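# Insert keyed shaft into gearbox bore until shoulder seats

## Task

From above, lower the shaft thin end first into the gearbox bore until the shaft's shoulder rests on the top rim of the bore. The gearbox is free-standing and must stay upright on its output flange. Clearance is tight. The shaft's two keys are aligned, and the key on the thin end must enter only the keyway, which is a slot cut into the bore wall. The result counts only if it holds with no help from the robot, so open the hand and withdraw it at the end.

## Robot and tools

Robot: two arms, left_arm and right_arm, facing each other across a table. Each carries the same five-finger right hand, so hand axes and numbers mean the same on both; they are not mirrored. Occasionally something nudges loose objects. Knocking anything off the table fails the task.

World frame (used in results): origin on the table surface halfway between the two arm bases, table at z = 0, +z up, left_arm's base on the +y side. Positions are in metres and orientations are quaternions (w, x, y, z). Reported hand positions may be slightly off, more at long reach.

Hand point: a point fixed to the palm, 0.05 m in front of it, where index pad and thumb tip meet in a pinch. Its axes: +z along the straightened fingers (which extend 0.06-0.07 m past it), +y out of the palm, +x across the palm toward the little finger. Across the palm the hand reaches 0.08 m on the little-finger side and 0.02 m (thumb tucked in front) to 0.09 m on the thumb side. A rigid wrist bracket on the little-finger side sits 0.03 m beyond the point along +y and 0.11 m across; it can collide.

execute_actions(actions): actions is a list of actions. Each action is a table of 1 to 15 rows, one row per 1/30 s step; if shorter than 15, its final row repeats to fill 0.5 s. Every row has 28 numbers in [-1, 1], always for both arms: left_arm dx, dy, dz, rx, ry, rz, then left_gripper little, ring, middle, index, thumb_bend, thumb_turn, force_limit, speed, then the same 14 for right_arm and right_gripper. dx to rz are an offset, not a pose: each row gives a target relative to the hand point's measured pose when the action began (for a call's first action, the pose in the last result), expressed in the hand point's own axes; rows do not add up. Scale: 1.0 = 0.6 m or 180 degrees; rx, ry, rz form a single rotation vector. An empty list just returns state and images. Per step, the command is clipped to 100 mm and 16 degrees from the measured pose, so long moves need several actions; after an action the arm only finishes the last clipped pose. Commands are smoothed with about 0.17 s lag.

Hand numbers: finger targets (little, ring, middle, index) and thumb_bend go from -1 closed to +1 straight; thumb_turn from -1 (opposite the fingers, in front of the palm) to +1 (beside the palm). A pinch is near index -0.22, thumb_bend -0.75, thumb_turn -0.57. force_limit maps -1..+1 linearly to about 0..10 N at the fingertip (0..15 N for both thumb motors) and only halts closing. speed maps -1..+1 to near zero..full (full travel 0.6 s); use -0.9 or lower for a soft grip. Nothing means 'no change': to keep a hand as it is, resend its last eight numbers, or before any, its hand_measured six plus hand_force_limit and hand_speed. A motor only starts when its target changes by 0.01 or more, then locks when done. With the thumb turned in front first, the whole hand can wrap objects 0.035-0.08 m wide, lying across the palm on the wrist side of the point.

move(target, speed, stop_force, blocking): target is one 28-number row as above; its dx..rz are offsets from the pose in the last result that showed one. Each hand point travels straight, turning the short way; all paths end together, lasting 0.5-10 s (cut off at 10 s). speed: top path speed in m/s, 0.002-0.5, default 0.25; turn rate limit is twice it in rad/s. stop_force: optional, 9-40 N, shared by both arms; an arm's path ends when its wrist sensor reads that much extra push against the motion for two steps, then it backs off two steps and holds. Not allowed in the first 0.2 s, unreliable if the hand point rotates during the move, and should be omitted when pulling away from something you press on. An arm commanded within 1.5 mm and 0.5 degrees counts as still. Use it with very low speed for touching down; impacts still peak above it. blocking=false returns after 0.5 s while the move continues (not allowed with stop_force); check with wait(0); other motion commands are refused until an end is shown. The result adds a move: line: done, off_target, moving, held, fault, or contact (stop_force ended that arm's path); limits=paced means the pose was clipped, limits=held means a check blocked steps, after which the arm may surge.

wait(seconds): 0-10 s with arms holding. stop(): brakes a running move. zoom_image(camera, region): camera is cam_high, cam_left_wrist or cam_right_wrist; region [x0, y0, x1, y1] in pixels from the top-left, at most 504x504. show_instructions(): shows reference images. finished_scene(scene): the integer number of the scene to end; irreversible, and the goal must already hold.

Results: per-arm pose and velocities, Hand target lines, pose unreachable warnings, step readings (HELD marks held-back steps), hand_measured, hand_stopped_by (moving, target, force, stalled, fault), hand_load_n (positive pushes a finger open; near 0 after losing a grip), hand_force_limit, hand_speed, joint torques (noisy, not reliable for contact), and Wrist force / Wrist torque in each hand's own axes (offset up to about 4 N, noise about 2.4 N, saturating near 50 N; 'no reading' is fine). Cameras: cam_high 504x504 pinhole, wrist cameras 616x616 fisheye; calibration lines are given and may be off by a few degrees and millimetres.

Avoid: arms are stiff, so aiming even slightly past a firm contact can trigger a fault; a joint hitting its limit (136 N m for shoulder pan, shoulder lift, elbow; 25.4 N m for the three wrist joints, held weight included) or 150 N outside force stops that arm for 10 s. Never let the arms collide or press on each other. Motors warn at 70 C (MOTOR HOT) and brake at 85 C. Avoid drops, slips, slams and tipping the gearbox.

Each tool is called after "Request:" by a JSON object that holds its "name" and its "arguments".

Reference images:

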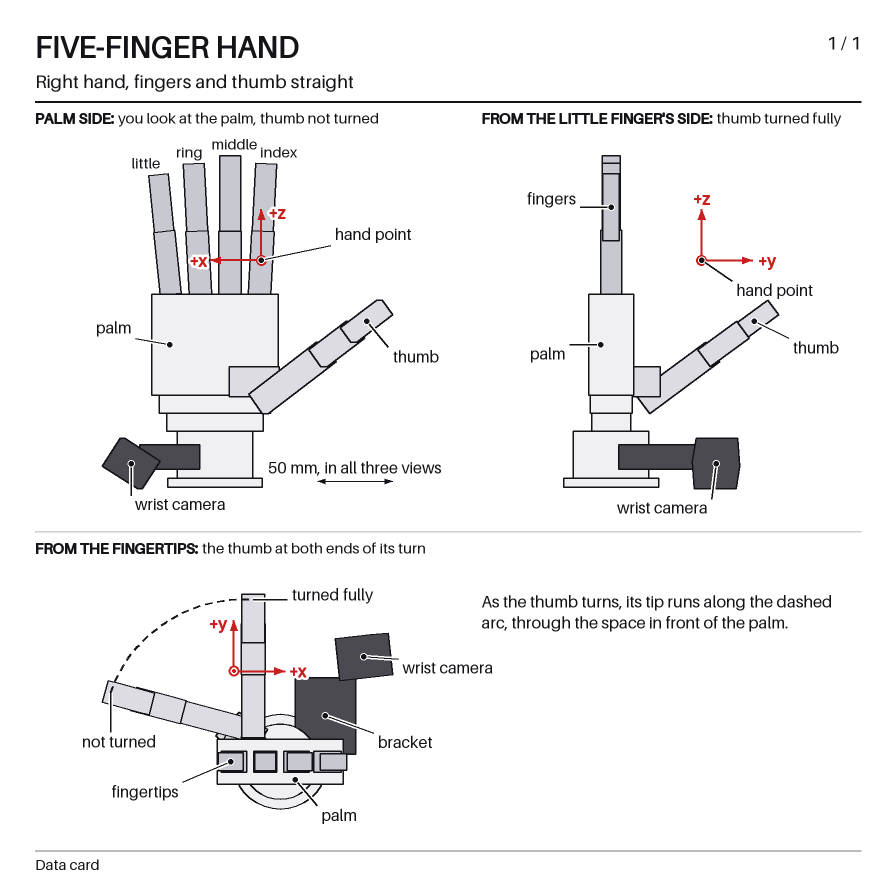

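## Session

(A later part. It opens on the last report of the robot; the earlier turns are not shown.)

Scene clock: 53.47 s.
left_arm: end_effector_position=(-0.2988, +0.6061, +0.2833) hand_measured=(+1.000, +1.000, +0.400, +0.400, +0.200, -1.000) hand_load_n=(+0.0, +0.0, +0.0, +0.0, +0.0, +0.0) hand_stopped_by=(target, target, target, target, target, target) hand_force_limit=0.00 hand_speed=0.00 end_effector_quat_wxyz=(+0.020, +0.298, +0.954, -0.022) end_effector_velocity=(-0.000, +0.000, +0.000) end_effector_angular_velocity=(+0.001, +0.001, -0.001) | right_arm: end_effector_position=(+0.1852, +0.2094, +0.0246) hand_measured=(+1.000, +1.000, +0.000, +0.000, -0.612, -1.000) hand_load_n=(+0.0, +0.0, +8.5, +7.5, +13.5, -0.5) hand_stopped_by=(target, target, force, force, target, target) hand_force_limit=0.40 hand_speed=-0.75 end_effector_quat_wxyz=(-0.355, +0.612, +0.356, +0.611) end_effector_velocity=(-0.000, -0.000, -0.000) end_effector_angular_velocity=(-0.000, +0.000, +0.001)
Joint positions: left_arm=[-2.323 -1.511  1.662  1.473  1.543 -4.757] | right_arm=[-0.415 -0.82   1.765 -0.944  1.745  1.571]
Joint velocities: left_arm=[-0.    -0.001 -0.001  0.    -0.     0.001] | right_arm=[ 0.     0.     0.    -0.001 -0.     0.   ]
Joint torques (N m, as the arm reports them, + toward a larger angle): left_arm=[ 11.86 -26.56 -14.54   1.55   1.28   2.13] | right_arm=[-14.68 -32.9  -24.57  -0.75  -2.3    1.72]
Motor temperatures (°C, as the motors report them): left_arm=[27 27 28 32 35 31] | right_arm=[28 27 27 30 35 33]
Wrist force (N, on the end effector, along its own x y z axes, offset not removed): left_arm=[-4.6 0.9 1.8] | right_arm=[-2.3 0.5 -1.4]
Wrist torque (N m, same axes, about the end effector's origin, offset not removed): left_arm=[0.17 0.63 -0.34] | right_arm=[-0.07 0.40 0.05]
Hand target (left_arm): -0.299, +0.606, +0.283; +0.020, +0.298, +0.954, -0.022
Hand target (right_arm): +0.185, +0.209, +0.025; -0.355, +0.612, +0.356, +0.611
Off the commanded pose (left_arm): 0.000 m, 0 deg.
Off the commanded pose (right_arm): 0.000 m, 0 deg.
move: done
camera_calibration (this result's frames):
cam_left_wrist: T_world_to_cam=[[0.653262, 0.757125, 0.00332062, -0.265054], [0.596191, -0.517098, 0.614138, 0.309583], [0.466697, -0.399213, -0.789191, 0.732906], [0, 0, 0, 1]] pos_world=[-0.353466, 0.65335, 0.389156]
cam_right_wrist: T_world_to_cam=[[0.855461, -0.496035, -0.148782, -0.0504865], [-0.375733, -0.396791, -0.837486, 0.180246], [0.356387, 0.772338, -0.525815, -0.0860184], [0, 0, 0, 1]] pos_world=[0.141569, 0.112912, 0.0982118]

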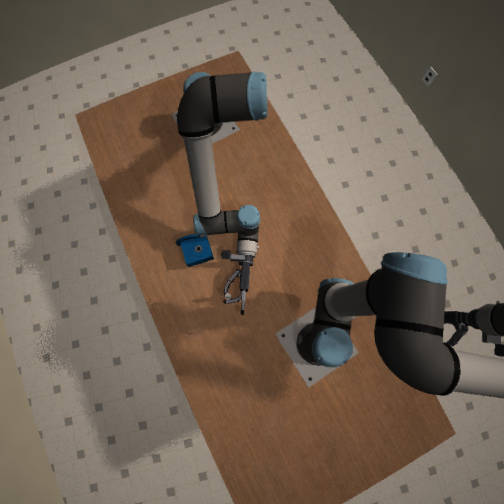

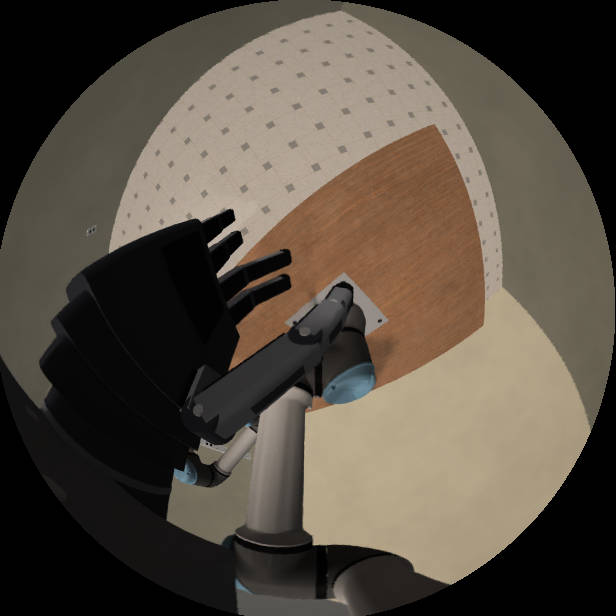

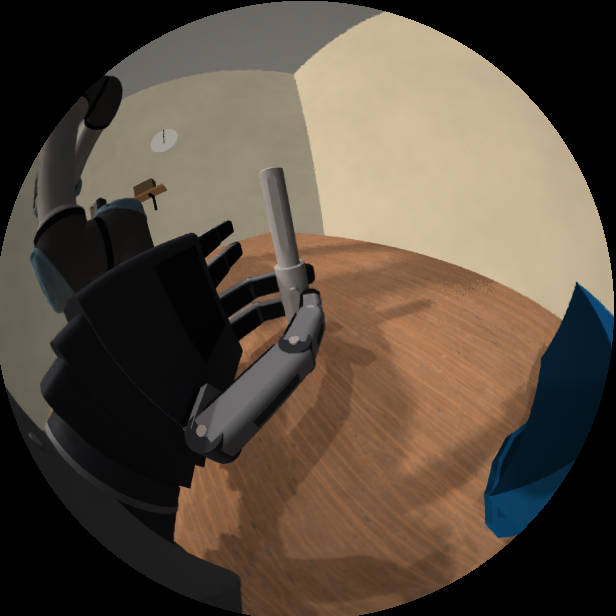

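Request:
{"name": "move", "arguments": {"target": [0,0,0,0,0,0,1,1,0.4,0.4,0.2,-1,0,0,0.01,-0.01,0,0,0,0,1,1,-0.4,-0.4,-0.62,-1,0.4,-0.75], "speed": 0.04}}

Request:
{"name": "move", "arguments": {"target": [0,0,0,0,0,0,1,1,0.4,0.4,0.2,-1,0,0,-0.005,-0.09,0,-0.139,0,0,1,1,-0.4,-0.4,-0.62,-1,0.4,-0.75], "speed": 0.12}}

Request:
{"name": "move", "arguments": {"target": [0,0,0,0,0,0,1,1,0.4,0.4,0.2,-1,0,0,-0.008,0,0,0,0,0,1,1,-0.4,-0.4,-0.62,-1,0.4,-0.75], "speed": 0.005, "stop_force": 9}}

Scene clock: 54.70 s.
left_arm: end_effector_position=(-0.2988, +0.6061, +0.2833) hand_measured=(+1.000, +1.000, +0.400, +0.400, +0.200, -1.000) hand_load_n=(+0.0, +0.0, +0.0, +0.0, +0.0, +0.0) hand_stopped_by=(target, target, target, target, target, target) hand_force_limit=0.00 hand_speed=0.00 end_effector_quat_wxyz=(+0.020, +0.298, +0.954, -0.022) end_effector_velocity=(+0.000, -0.000, +0.000) end_effector_angular_velocity=(+0.001, +0.001, -0.000) | right_arm: end_effector_position=(+0.1801, +0.2123, +0.0305) hand_measured=(+1.000, +1.000, +0.000, +0.000, -0.612, -1.000) hand_load_n=(+0.0, +0.0, +8.5, +7.5, +13.5, +0.0) hand_stopped_by=(target, target, force, force, target, target) hand_force_limit=0.40 hand_speed=-0.75 end_effector_quat_wxyz=(-0.355, +0.612, +0.356, +0.611) end_effector_velocity=(-0.002, +0.000, +0.001) end_effector_angular_velocity=(-0.002, +0.001, +0.001)
Joint positions: left_arm=[-2.323 -1.511  1.662  1.473  1.543 -4.757] | right_arm=[-0.404 -0.828  1.757 -0.928  1.756  1.571]
Joint velocities: left_arm=[ 0.    -0.002  0.001 -0.     0.     0.   ] | right_arm=[ 0.003 -0.001 -0.001  0.004  0.002  0.   ]
Joint torques (N m, as the arm reports them, + toward a larger angle): left_arm=[ 12.15 -26.52 -14.     1.61   1.2    2.13] | right_arm=[ 12.72 -50.25 -26.22  -0.79   2.62   1.  ]
Motor temperatures (°C, as the motors report them): left_arm=[27 27 28 32 35 31] | right_arm=[28 27 27 30 35 33]
Wrist force (N, on the end effector, along its own x y z axes, offset not removed): left_arm=[-4.2 0.2 -0.3] | right_arm=[-2.4 -2.0 -0.9]
Wrist torque (N m, same axes, about the end effector's origin, offset not removed): left_arm=[0.09 0.53 -0.09] | right_arm=[-0.35 0.07 0.19]
Hand target (left_arm): -0.299, +0.606, +0.283; +0.020, +0.298, +0.954, -0.022
Hand target (right_arm): +0.180, +0.212, +0.031; -0.355, +0.612, +0.356, +0.611
Off the commanded pose (left_arm): 0.000 m, 0 deg.
Off the commanded pose (right_arm): 0.000 m, 0 deg.
move: done
camera_calibration (this result's frames):
cam_left_wrist: T_world_to_cam=[[0.653262, 0.757125, 0.00332041, -0.265054], [0.596191, -0.517098, 0.614139, 0.309583], [0.466697, -0.399214, -0.789191, 0.732906], [0, 0, 0, 1]] pos_world=[-0.353466, 0.65335, 0.389156]
cam_right_wrist: T_world_to_cam=[[0.855459, -0.496041, -0.148774, -0.0437409], [-0.375726, -0.396785, -0.837491, 0.184435], [0.356398, 0.772338, -0.525809, -0.0833395], [0, 0, 0, 1]] pos_world=[0.136418, 0.11585, 0.104135]

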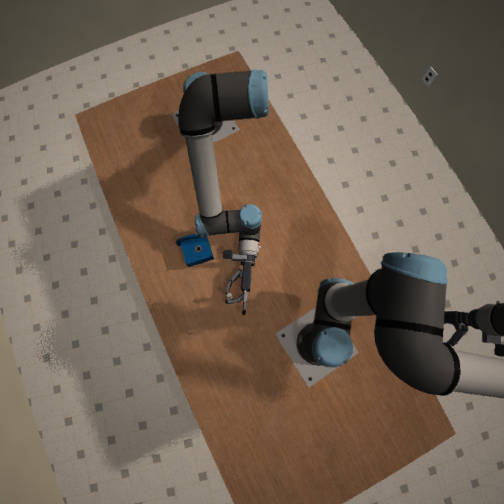

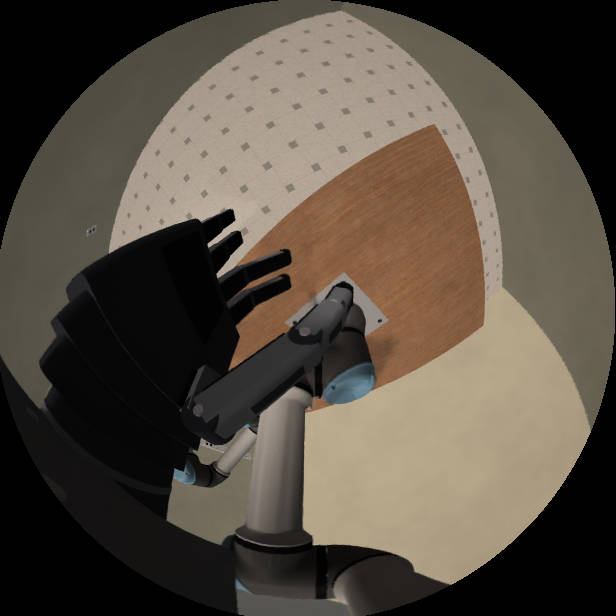

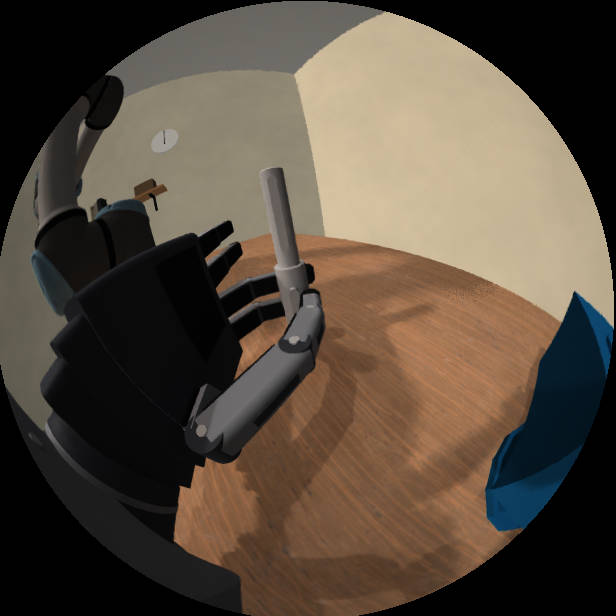

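Scene clock: 56.80 s.
left_arm: end_effector_position=(-0.2988, +0.6061, +0.2833) hand_measured=(+1.000, +1.000, +0.400, +0.400, +0.200, -1.000) hand_load_n=(+0.0, +0.0, +0.0, +0.0, +0.0, +0.0) hand_stopped_by=(target, target, target, target, target, target) hand_force_limit=0.00 hand_speed=0.00 end_effector_quat_wxyz=(+0.020, +0.298, +0.954, -0.022) end_effector_velocity=(-0.000, +0.000, -0.001) end_effector_angular_velocity=(-0.000, +0.000, -0.002) | right_arm: end_effector_position=(+0.1461, +0.2312, +0.0282) hand_measured=(+1.000, +1.000, +0.000, +0.000, -0.612, -1.000) hand_load_n=(+0.0, +0.0, +8.0, +7.0, +12.5, +0.5) hand_stopped_by=(target, target, force, force, target, target) hand_force_limit=0.40 hand_speed=-0.75 end_effector_quat_wxyz=(-0.257, +0.659, +0.257, +0.659) end_effector_velocity=(+0.001, +0.000, +0.000) end_effector_angular_velocity=(+0.001, -0.001, -0.000)
Joint positions: left_arm=[-2.323 -1.511  1.662  1.473  1.543 -4.757] | right_arm=[-0.227 -0.695  1.476 -0.782  2.242  1.57 ]
Joint velocities: left_arm=[-0.     0.001  0.    -0.002 -0.     0.002] | right_arm=[-0.001 -0.     0.    -0.002 -0.001 -0.   ]
Joint torques (N m, as the arm reports them, + toward a larger angle): left_arm=[ 11.88 -26.06 -14.02   1.63   1.14   2.09] | right_arm=[-15.44 -56.23  -7.82  -3.07  -2.6   -1.06]
Motor temperatures (°C, as the motors report them): left_arm=[27 27 28 32 35 31] | right_arm=[28 27 27 30 35 33]
Wrist force (N, on the end effector, along its own x y z axes, offset not removed): left_arm=[-2.1 -0.9 0.9] | right_arm=[-5.2 -1.4 2.8]
Wrist torque (N m, same axes, about the end effector's origin, offset not removed): left_arm=[0.05 0.49 -0.31] | right_arm=[-0.47 0.65 0.00]
Hand target (left_arm): -0.299, +0.606, +0.283; +0.020, +0.298, +0.954, -0.022
Hand target (right_arm): +0.146, +0.231, +0.028; -0.257, +0.659, +0.257, +0.659
Off the commanded pose (left_arm): 0.000 m, 0 deg.
Off the commanded pose (right_arm): 0.015 m, 7 deg.
move: held (right_arm); limits=held; held on 19 of 63 steps (right_arm), including the last (right_arm)
pose unreachable (right arm): on one or more control steps of this call, first in action 0 (counted from 0), this arm could not follow its commanded pose, so it was not sent that pose on those steps. On the call's last step it was still not sent that pose. It may still have moved: this result reports where it is.
cause: the commanded pose would bring two parts of the arm too close to each other (joints 4 (wrist 1) to 6 (wrist 3) lie between them).
camera_calibration (this result's frames):
cam_left_wrist: T_world_to_cam=[[0.653262, 0.757125, 0.00332061, -0.265054], [0.596191, -0.517098, 0.614138, 0.309583], [0.466696, -0.399213, -0.789191, 0.732906], [0, 0, 0, 1]] pos_world=[-0.353466, 0.65335, 0.389156]
cam_right_wrist: T_world_to_cam=[[0.664538, -0.732392, -0.148296, 0.0768845], [-0.477382, -0.263417, -0.838283, 0.161319], [0.574888, 0.627864, -0.524681, -0.0856145], [0, 0, 0, 1]] pos_world=[0.0751367, 0.152558, 0.101712]

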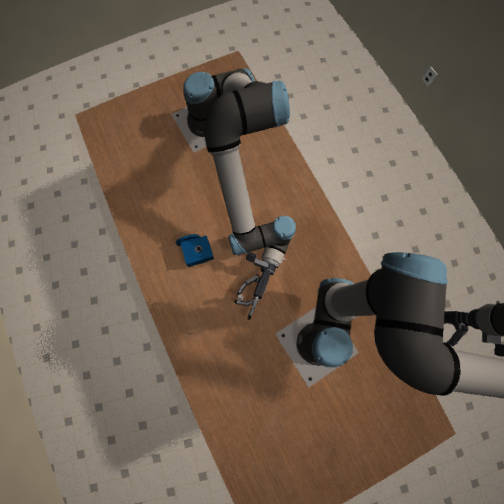

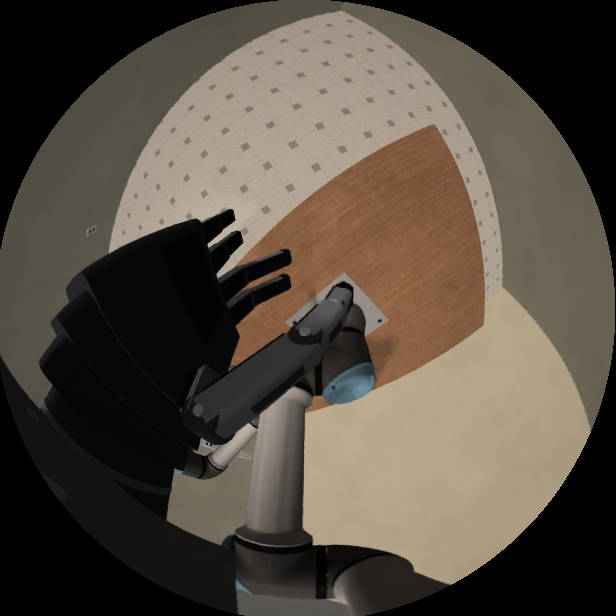

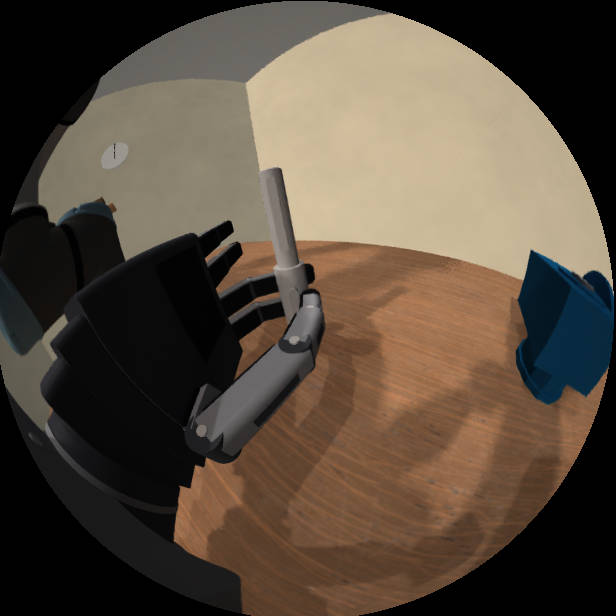

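Scene clock: 57.87 s.
left_arm: end_effector_position=(-0.2988, +0.6061, +0.2833) hand_measured=(+1.000, +1.000, +0.400, +0.400, +0.200, -1.000) hand_load_n=(+0.0, +0.0, +0.0, +0.0, +0.0, +0.0) hand_stopped_by=(target, target, target, target, target, target) hand_force_limit=0.00 hand_speed=0.00 end_effector_quat_wxyz=(+0.020, +0.298, +0.954, -0.022) end_effector_velocity=(-0.000, -0.000, -0.000) end_effector_angular_velocity=(-0.001, -0.000, -0.001) | right_arm: end_effector_position=(+0.1461, +0.2312, +0.0246) hand_measured=(+1.000, +1.000, +0.000, +0.000, -0.612, -1.000) hand_load_n=(+0.0, +0.0, +7.5, +6.5, +13.0, -1.0) hand_stopped_by=(target, target, force, force, target, target) hand_force_limit=0.40 hand_speed=-0.75 end_effector_quat_wxyz=(-0.257, +0.659, +0.257, +0.659) end_effector_velocity=(+0.001, -0.000, +0.002) end_effector_angular_velocity=(-0.002, +0.000, -0.001)
Joint positions: left_arm=[-2.323 -1.511  1.662  1.473  1.543 -4.757] | right_arm=[-0.227 -0.689  1.476 -0.787  2.242  1.57 ]
Joint velocities: left_arm=[ 0.     0.001  0.    -0.001 -0.001  0.001] | right_arm=[-0.001 -0.003 -0.     0.005  0.001 -0.   ]
Joint torques (N m, as the arm reports them, + toward a larger angle): left_arm=[ 12.26 -26.83 -13.86   1.53   1.15   2.11] | right_arm=[-10.34 -50.65 -20.89   0.76  -2.71  -0.46]
Motor temperatures (°C, as the motors report them): left_arm=[27 27 28 32 35 31] | right_arm=[28 27 27 30 35 33]
Wrist force (N, on the end effector, along its own x y z axes, offset not removed): left_arm=[-2.4 1.9 -2.0] | right_arm=[3.5 0.6 1.8]
Wrist torque (N m, same axes, about the end effector's origin, offset not removed): left_arm=[0.38 0.51 0.05] | right_arm=[-0.17 0.39 0.10]
Hand target (left_arm): -0.299, +0.606, +0.283; +0.020, +0.298, +0.954, -0.022
Hand target (right_arm): +0.146, +0.231, +0.025; -0.257, +0.659, +0.257, +0.659
Off the commanded pose (left_arm): 0.000 m, 0 deg.
Off the commanded pose (right_arm): 0.001 m, 0 deg.
move: contact (right_arm)
camera_calibration (this result's frames):
cam_left_wrist: T_world_to_cam=[[0.653262, 0.757125, 0.00332068, -0.265054], [0.596191, -0.517098, 0.614139, 0.309583], [0.466697, -0.399214, -0.789191, 0.732906], [0, 0, 0, 1]] pos_world=[-0.353466, 0.65335, 0.389156]
cam_right_wrist: T_world_to_cam=[[0.664521, -0.732431, -0.148177, 0.0763056], [-0.477411, -0.263567, -0.838219, 0.15829], [0.574883, 0.627755, -0.524817, -0.0874712], [0, 0, 0, 1]] pos_world=[0.0751483, 0.152519, 0.0980818]

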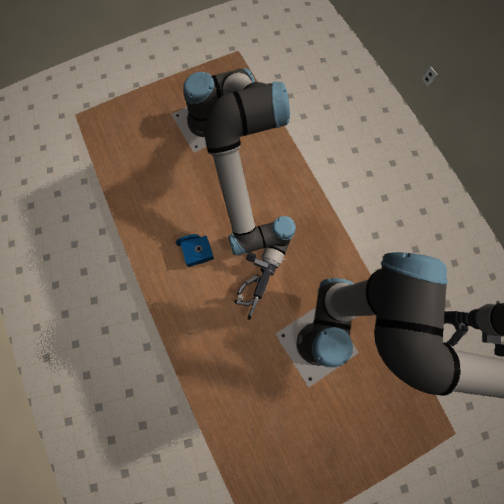

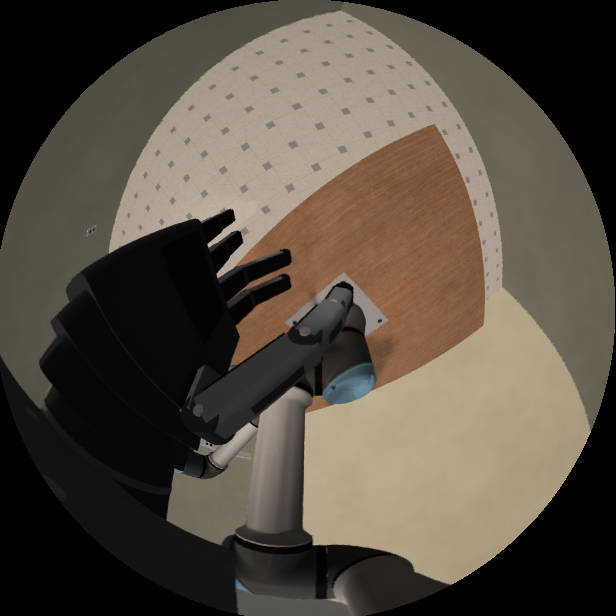

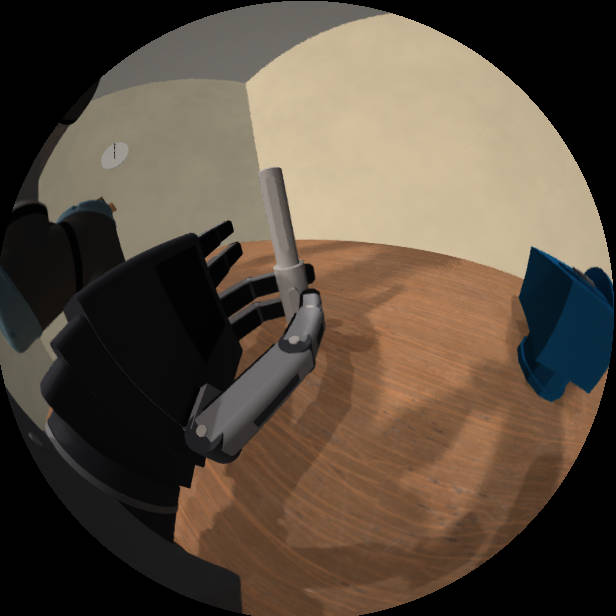

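Request:
{"name": "move", "arguments": {"target": [0,0,0,0,0,0,1,1,0.4,0.4,0.2,-1,0,0,0.001,0,0,0,0,0,1,1,0.3,0.3,-0.2,-1,0.4,-0.3]}}

Request:
{"name": "move", "arguments": {"target": [0,0,0,0,0,0,1,1,0.4,0.4,0.2,-1,0,0,0,0,0,0.21,0,0,1,1,0.3,0.3,-0.2,-1,0.4,-0.3], "speed": 0.2}}

Request:
{"name": "zoom_image", "arguments": {"camera": "cam_high", "region": [190, 230, 290, 330]}}

Request:
{"name": "zoom_image", "arguments": {"camera": "cam_right_wrist", "region": [220, 160, 420, 360]}}

Scene clock: 58.90 s.
left_arm: end_effector_position=(-0.2988, +0.6061, +0.2833) hand_measured=(+1.000, +1.000, +0.400, +0.400, +0.200, -1.000) hand_load_n=(+0.0, +0.0, +0.0, +0.0, +0.0, +0.0) hand_stopped_by=(target, target, target, target, target, target) hand_force_limit=0.00 hand_speed=0.00 end_effector_quat_wxyz=(+0.020, +0.298, +0.954, -0.022) end_effector_velocity=(-0.001, +0.001, +0.000) end_effector_angular_velocity=(+0.002, +0.004, +0.001) | right_arm: end_effector_position=(+0.1461, +0.2312, +0.0252) hand_measured=(+1.000, +1.000, +0.300, +0.300, -0.200, -1.000) hand_load_n=(+0.0, +0.0, +0.0, +0.0, +0.0, +0.0) hand_stopped_by=(target, target, target, target, target, target) hand_force_limit=0.40 hand_speed=-0.30 end_effector_quat_wxyz=(-0.257, +0.659, +0.257, +0.659) end_effector_velocity=(+0.000, -0.000, -0.000) end_effector_angular_velocity=(-0.001, -0.000, -0.000)
Joint positions: left_arm=[-2.323 -1.511  1.662  1.473  1.543 -4.757] | right_arm=[-0.227 -0.69   1.476 -0.786  2.242  1.57 ]
Joint velocities: left_arm=[-0.001 -0.001 -0.001 -0.002 -0.001 -0.003] | right_arm=[-0.001  0.     0.001 -0.    -0.    -0.   ]
Joint torques (N m, as the arm reports them, + toward a larger angle): left_arm=[ 11.81 -26.68 -14.98   1.48   1.26   2.16] | right_arm=[ -9.36 -54.72 -15.86   0.09  -2.13  -0.75]
Motor temperatures (°C, as the motors report them): left_arm=[27 27 28 32 35 31] | right_arm=[28 27 27 30 35 33]
Wrist force (N, on the end effector, along its own x y z axes, offset not removed): left_arm=[-2.1 -1.2 -1.5] | right_arm=[-0.4 -0.6 2.9]
Wrist torque (N m, same axes, about the end effector's origin, offset not removed): left_arm=[-0.14 0.30 -0.26] | right_arm=[-0.35 0.25 0.17]
Hand target (left_arm): -0.299, +0.606, +0.283; +0.020, +0.298, +0.954, -0.022
Hand target (right_arm): +0.146, +0.231, +0.025; -0.257, +0.659, +0.257, +0.659
Off the commanded pose (left_arm): 0.000 m, 0 deg.
Off the commanded pose (right_arm): 0.000 m, 0 deg.
move: done
camera_calibration (this result's frames):
cam_left_wrist: T_world_to_cam=[[0.653262, 0.757125, 0.00332043, -0.265054], [0.596191, -0.517098, 0.614139, 0.309583], [0.466697, -0.399214, -0.789191, 0.732906], [0, 0, 0, 1]] pos_world=[-0.353466, 0.65335, 0.389156]
cam_right_wrist: T_world_to_cam=[[0.664525, -0.732424, -0.148192, 0.0764018], [-0.477407, -0.263549, -0.838227, 0.1588], [0.574882, 0.627771, -0.524799, -0.0871628], [0, 0, 0, 1]] pos_world=[0.0751494, 0.152528, 0.0986894]

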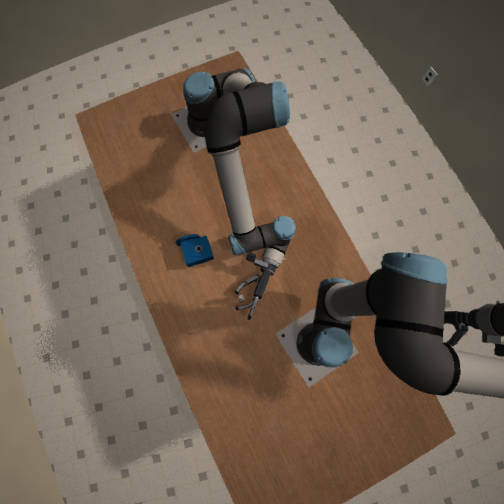

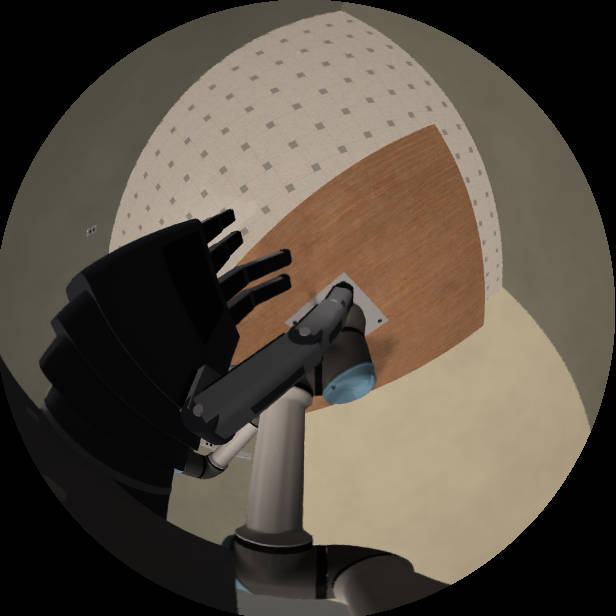

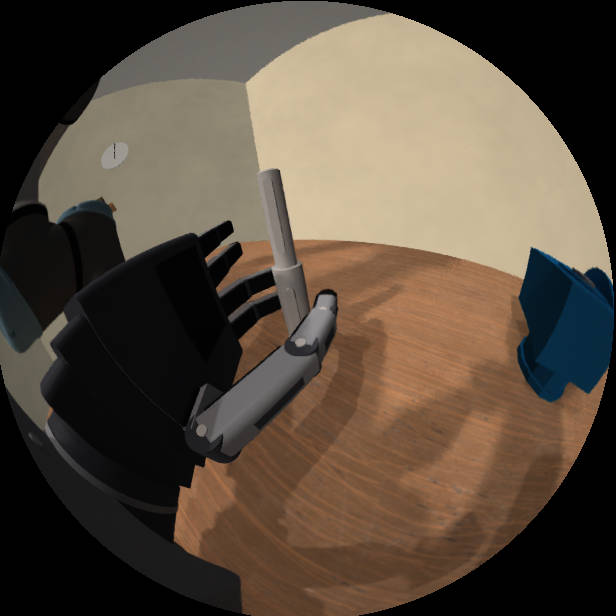

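Scene clock: 60.97 s.
left_arm: end_effector_position=(-0.2988, +0.6061, +0.2833) hand_measured=(+1.000, +1.000, +0.400, +0.400, +0.200, -1.000) hand_load_n=(+0.0, +0.0, +0.0, +0.0, +0.0, +0.0) hand_stopped_by=(target, target, target, target, target, target) hand_force_limit=0.00 hand_speed=0.00 end_effector_quat_wxyz=(+0.020, +0.298, +0.954, -0.022) end_effector_velocity=(+0.000, -0.000, -0.001) end_effector_angular_velocity=(-0.001, -0.003, -0.001) | right_arm: end_effector_position=(+0.1461, +0.2311, +0.0251) hand_measured=(+1.000, +1.000, +0.300, +0.300, -0.200, -1.000) hand_load_n=(+0.0, +0.0, +0.0, +0.0, +0.0, +0.0) hand_stopped_by=(target, target, target, target, target, target) hand_force_limit=0.40 hand_speed=-0.30 end_effector_quat_wxyz=(-0.456, +0.540, +0.457, +0.540) end_effector_velocity=(+0.000, +0.000, +0.000) end_effector_angular_velocity=(+0.001, +0.000, +0.008)
Joint positions: left_arm=[-2.323 -1.511  1.662  1.473  1.543 -4.757] | right_arm=[-0.501 -0.853  1.838 -0.984  1.309  1.57 ]
Joint velocities: left_arm=[0.    0.001 0.002 0.    0.001 0.001] | right_arm=[-0.004 -0.     0.001 -0.001 -0.012  0.001]
Joint torques (N m, as the arm reports them, + toward a larger angle): left_arm=[ 12.17 -26.36 -14.5    1.63   1.23   1.98] | right_arm=[-16.08 -47.31  -4.03  -3.04  -2.78   1.73]
Motor temperatures (°C, as the motors report them): left_arm=[27 27 28 32 35 31] | right_arm=[28 27 27 30 35 33]
Wrist force (N, on the end effector, along its own x y z axes, offset not removed): left_arm=[-6.8 2.8 -2.8] | right_arm=[-1.8 -1.6 -1.5]
Wrist torque (N m, same axes, about the end effector's origin, offset not removed): left_arm=[0.58 1.02 -0.40] | right_arm=[-0.22 0.48 0.23]
Hand target (left_arm): -0.299, +0.606, +0.283; +0.020, +0.298, +0.954, -0.022
Hand target (right_arm): +0.146, +0.231, +0.025; -0.456, +0.540, +0.457, +0.540
Off the commanded pose (left_arm): 0.000 m, 0 deg.
Off the commanded pose (right_arm): 0.000 m, 0 deg.
move: done
camera_calibration (this result's frames):
cam_left_wrist: T_world_to_cam=[[0.653262, 0.757125, 0.00332062, -0.265054], [0.596191, -0.517098, 0.614139, 0.309583], [0.466697, -0.399214, -0.789191, 0.732906], [0, 0, 0, 1]] pos_world=[-0.353466, 0.65335, 0.389156]
cam_right_wrist: T_world_to_cam=[[0.973739, -0.172274, -0.148842, -0.0982405], [-0.216775, -0.501772, -0.837397, 0.175617], [0.0695774, 0.847671, -0.52594, -0.0640992], [0, 0, 0, 1]] pos_world=[0.13819, 0.12553, 0.0987265]

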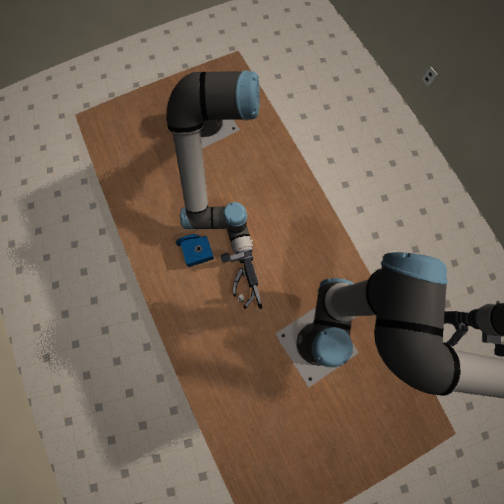

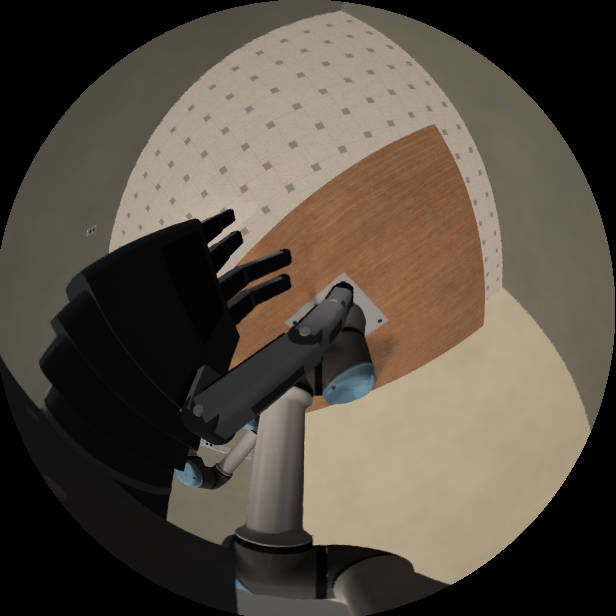

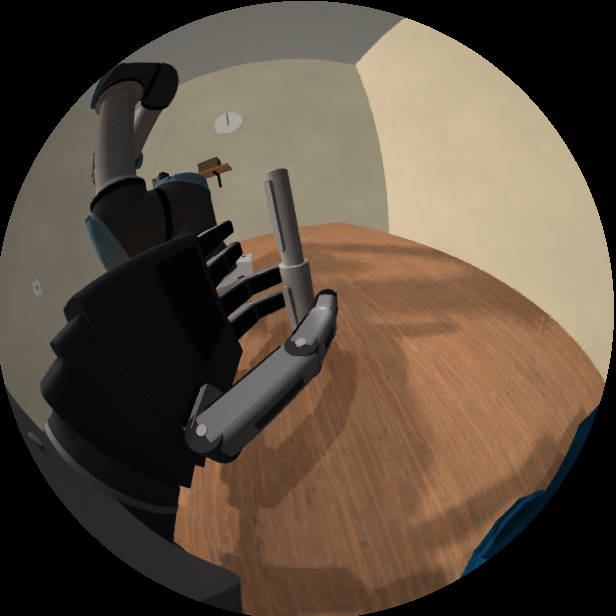

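Region (190, 230, 290, 330) of cam_high's 504x504 image, scaled by 5.040, with more detail than that image has.

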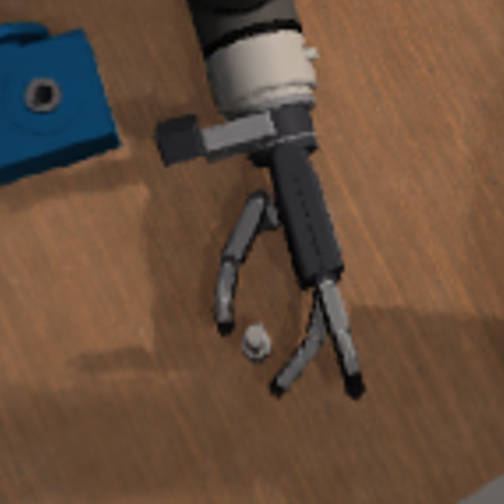

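Region (220, 160, 420, 360) of cam_right_wrist's 616x616 image, scaled by 2.520, with more detail than that image has.

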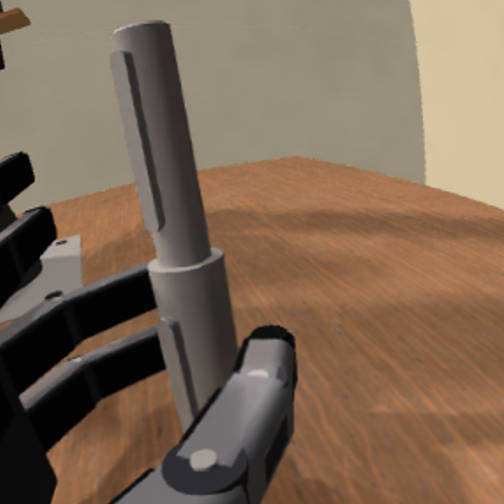

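Good. Shaft now ~3 mm further in +y, slightly +z... adjust and regrip.

Request:
{"name": "move", "arguments": {"target": [0,0,0,0,0,0,1,1,0.4,0.4,0.2,-1,0,0,-0.001,0.006,0,0,0,0,1,1,0.12,0.12,-0.62,-1,0.4,-0.6], "speed": 0.02}}

Request:
{"name": "move", "arguments": {"target": [0,0,0,0,0,0,1,1,0.4,0.4,0.2,-1,0,0,0,0,0,0,0,0,1,1,-0.4,-0.4,-0.62,-1,0.4,-0.75]}}

Request:
{"name": "zoom_image", "arguments": {"camera": "cam_right_wrist", "region": [240, 160, 340, 310]}}

Scene clock: 62.37 s.
left_arm: end_effector_position=(-0.2988, +0.6061, +0.2833) hand_measured=(+1.000, +1.000, +0.400, +0.400, +0.200, -1.000) hand_load_n=(+0.0, +0.0, +0.0, +0.0, +0.0, +0.0) hand_stopped_by=(target, target, target, target, target, target) hand_force_limit=0.00 hand_speed=0.00 end_effector_quat_wxyz=(+0.020, +0.298, +0.954, -0.022) end_effector_velocity=(+0.000, -0.000, -0.000) end_effector_angular_velocity=(-0.002, -0.002, -0.001) | right_arm: end_effector_position=(+0.1496, +0.2305, +0.0245) hand_measured=(+1.000, +1.000, +0.120, +0.120, -0.620, -1.000) hand_load_n=(+0.0, +0.0, +0.0, +0.0, +0.0, +0.0) hand_stopped_by=(target, target, target, target, target, target) hand_force_limit=0.40 hand_speed=-0.60 end_effector_quat_wxyz=(-0.456, +0.540, +0.457, +0.540) end_effector_velocity=(+0.000, +0.000, +0.000) end_effector_angular_velocity=(+0.001, -0.001, -0.001)
Joint positions: left_arm=[-2.323 -1.511  1.662  1.473  1.543 -4.757] | right_arm=[-0.508 -0.852  1.838 -0.985  1.302  1.57 ]
Joint velocities: left_arm=[-0.     0.002  0.     0.001 -0.     0.001] | right_arm=[ 0.     0.    -0.    -0.     0.002 -0.   ]
Joint torques (N m, as the arm reports them, + toward a larger angle): left_arm=[ 12.   -27.24 -14.03   1.56   1.22   2.06] | right_arm=[-14.67 -30.23 -24.03  -2.94  -2.62  -1.53]
Motor temperatures (°C, as the motors report them): left_arm=[27 27 28 32 35 31] | right_arm=[28 27 27 30 35 33]
Wrist force (N, on the end effector, along its own x y z axes, offset not removed): left_arm=[-4.0 2.8 -0.1] | right_arm=[0.0 -0.9 0.0]
Wrist torque (N m, same axes, about the end effector's origin, offset not removed): left_arm=[0.47 0.54 -0.19] | right_arm=[-0.23 0.32 0.15]
Hand target (left_arm): -0.299, +0.606, +0.283; +0.020, +0.298, +0.954, -0.022
Hand target (right_arm): +0.150, +0.230, +0.024; -0.456, +0.540, +0.457, +0.540
Off the commanded pose (left_arm): 0.000 m, 0 deg.
Off the commanded pose (right_arm): 0.000 m, 0 deg.
move: done
camera_calibration (this result's frames):
cam_left_wrist: T_world_to_cam=[[0.653262, 0.757125, 0.00332064, -0.265054], [0.596191, -0.517098, 0.614138, 0.309583], [0.466697, -0.399213, -0.789191, 0.732906], [0, 0, 0, 1]] pos_world=[-0.353466, 0.65335, 0.389156]
cam_right_wrist: T_world_to_cam=[[0.973737, -0.172276, -0.148856, -0.101888], [-0.216789, -0.501781, -0.837388, 0.175581], [0.0695684, 0.847665, -0.52595, -0.0641426], [0, 0, 0, 1]] pos_world=[0.141739, 0.124922, 0.0981267]

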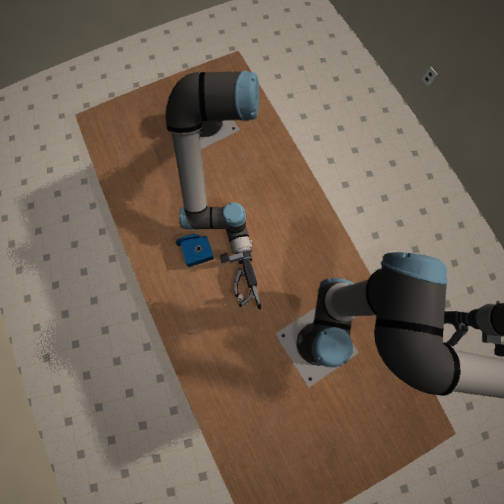

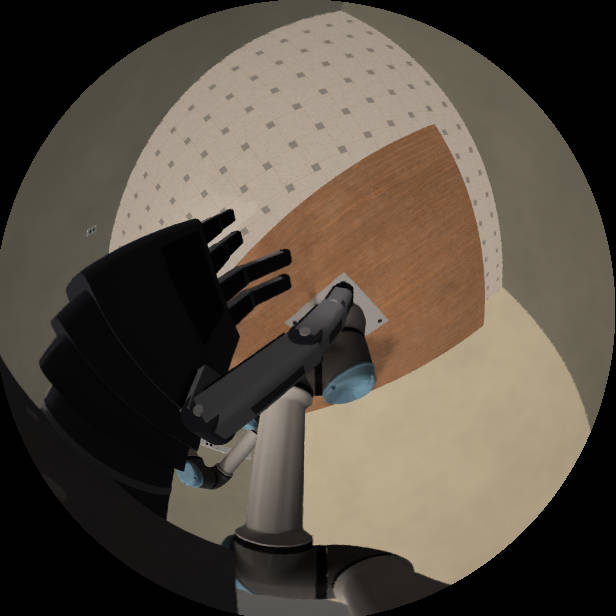

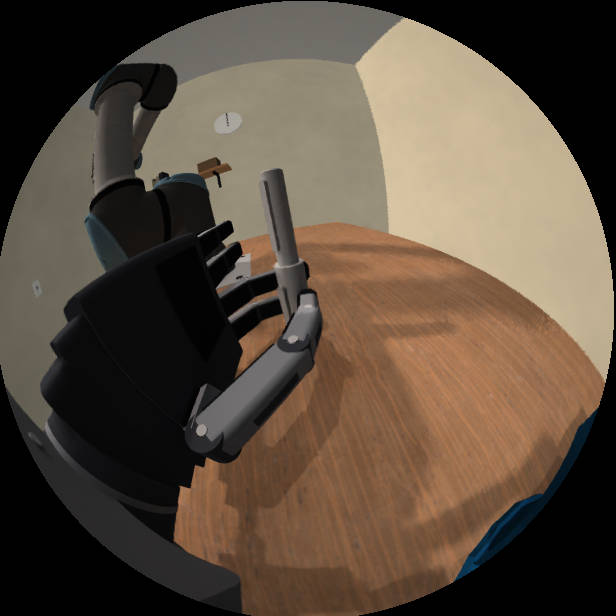

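Scene clock: 62.90 s.
left_arm: end_effector_position=(-0.2988, +0.6061, +0.2833) hand_measured=(+1.000, +1.000, +0.400, +0.400, +0.200, -1.000) hand_load_n=(+0.0, +0.0, +0.0, +0.0, +0.0, +0.0) hand_stopped_by=(target, target, target, target, target, target) hand_force_limit=0.00 hand_speed=0.00 end_effector_quat_wxyz=(+0.020, +0.298, +0.954, -0.022) end_effector_velocity=(+0.000, -0.000, +0.000) end_effector_angular_velocity=(+0.001, +0.001, -0.001) | right_arm: end_effector_position=(+0.1496, +0.2305, +0.0245) hand_measured=(+1.000, +1.000, +0.014, +0.014, -0.612, -1.000) hand_load_n=(+0.0, +0.0, +8.5, +7.5, +13.0, -0.5) hand_stopped_by=(target, target, force, force, target, target) hand_force_limit=0.40 hand_speed=-0.75 end_effector_quat_wxyz=(-0.456, +0.540, +0.457, +0.540) end_effector_velocity=(+0.001, +0.000, +0.000) end_effector_angular_velocity=(+0.001, -0.001, -0.001)
Joint positions: left_arm=[-2.323 -1.511  1.662  1.473  1.543 -4.757] | right_arm=[-0.508 -0.852  1.838 -0.985  1.302  1.57 ]
Joint velocities: left_arm=[ 0.    -0.001 -0.    -0.     0.001  0.001] | right_arm=[-0.     0.    -0.001 -0.001  0.001 -0.   ]
Joint torques (N m, as the arm reports them, + toward a larger angle): left_arm=[ 12.11 -26.84 -13.78   1.59   1.19   2.04] | right_arm=[-14.13 -32.17 -23.42  -2.95  -2.11  -1.39]
Motor temperatures (°C, as the motors report them): left_arm=[27 27 28 32 35 31] | right_arm=[28 27 27 30 35 33]
Wrist force (N, on the end effector, along its own x y z axes, offset not removed): left_arm=[-3.6 -1.8 2.7] | right_arm=[-1.0 0.8 -1.4]
Wrist torque (N m, same axes, about the end effector's origin, offset not removed): left_arm=[-0.41 0.51 -0.28] | right_arm=[0.07 0.22 0.26]
Hand target (left_arm): -0.299, +0.606, +0.283; +0.020, +0.298, +0.954, -0.022
Hand target (right_arm): +0.150, +0.230, +0.024; -0.456, +0.540, +0.457, +0.540
Off the commanded pose (left_arm): 0.000 m, 0 deg.
Off the commanded pose (right_arm): 0.000 m, 0 deg.
move: done
camera_calibration (this result's frames):
cam_left_wrist: T_world_to_cam=[[0.653262, 0.757125, 0.0033207, -0.265054], [0.596191, -0.517098, 0.614138, 0.309583], [0.466697, -0.399213, -0.789191, 0.732906], [0, 0, 0, 1]] pos_world=[-0.353466, 0.65335, 0.389156]
cam_right_wrist: T_world_to_cam=[[0.973737, -0.172272, -0.148855, -0.101894], [-0.216786, -0.501786, -0.837386, 0.175578], [0.0695646, 0.847664, -0.525954, -0.0641455], [0, 0, 0, 1]] pos_world=[0.141743, 0.124923, 0.0981216]

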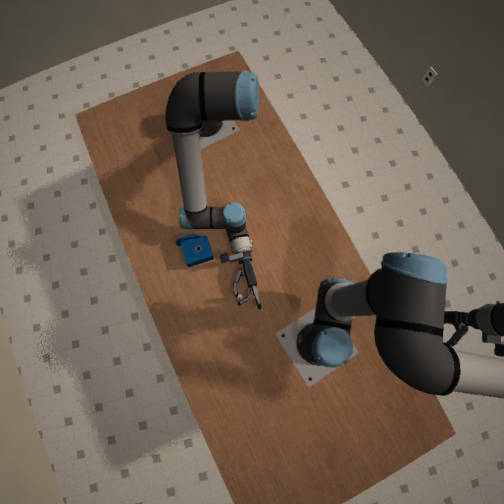

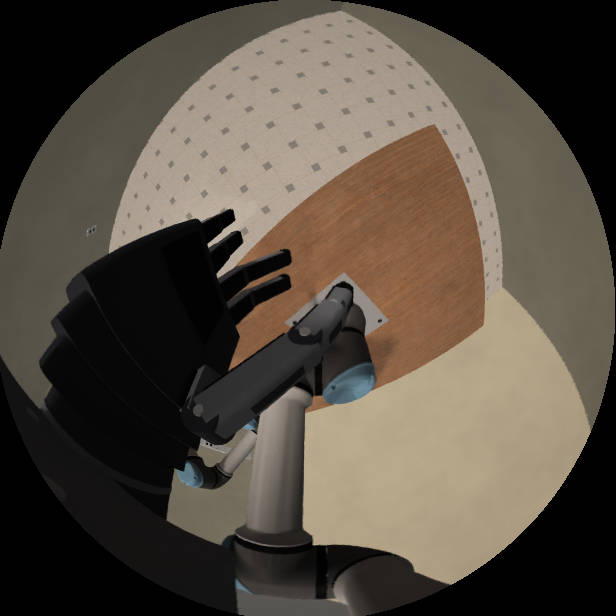

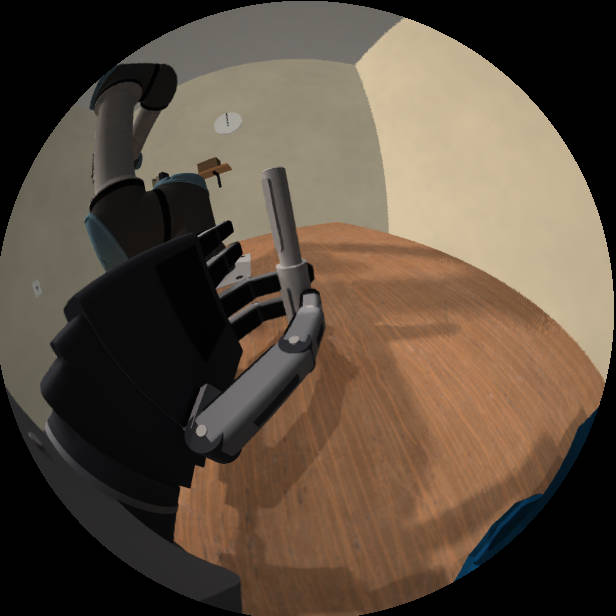

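Region (240, 160, 340, 310) of cam_right_wrist's 616x616 image, scaled by 3.360, with more detail than that image has.

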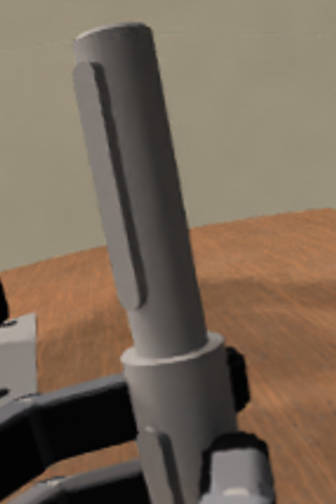

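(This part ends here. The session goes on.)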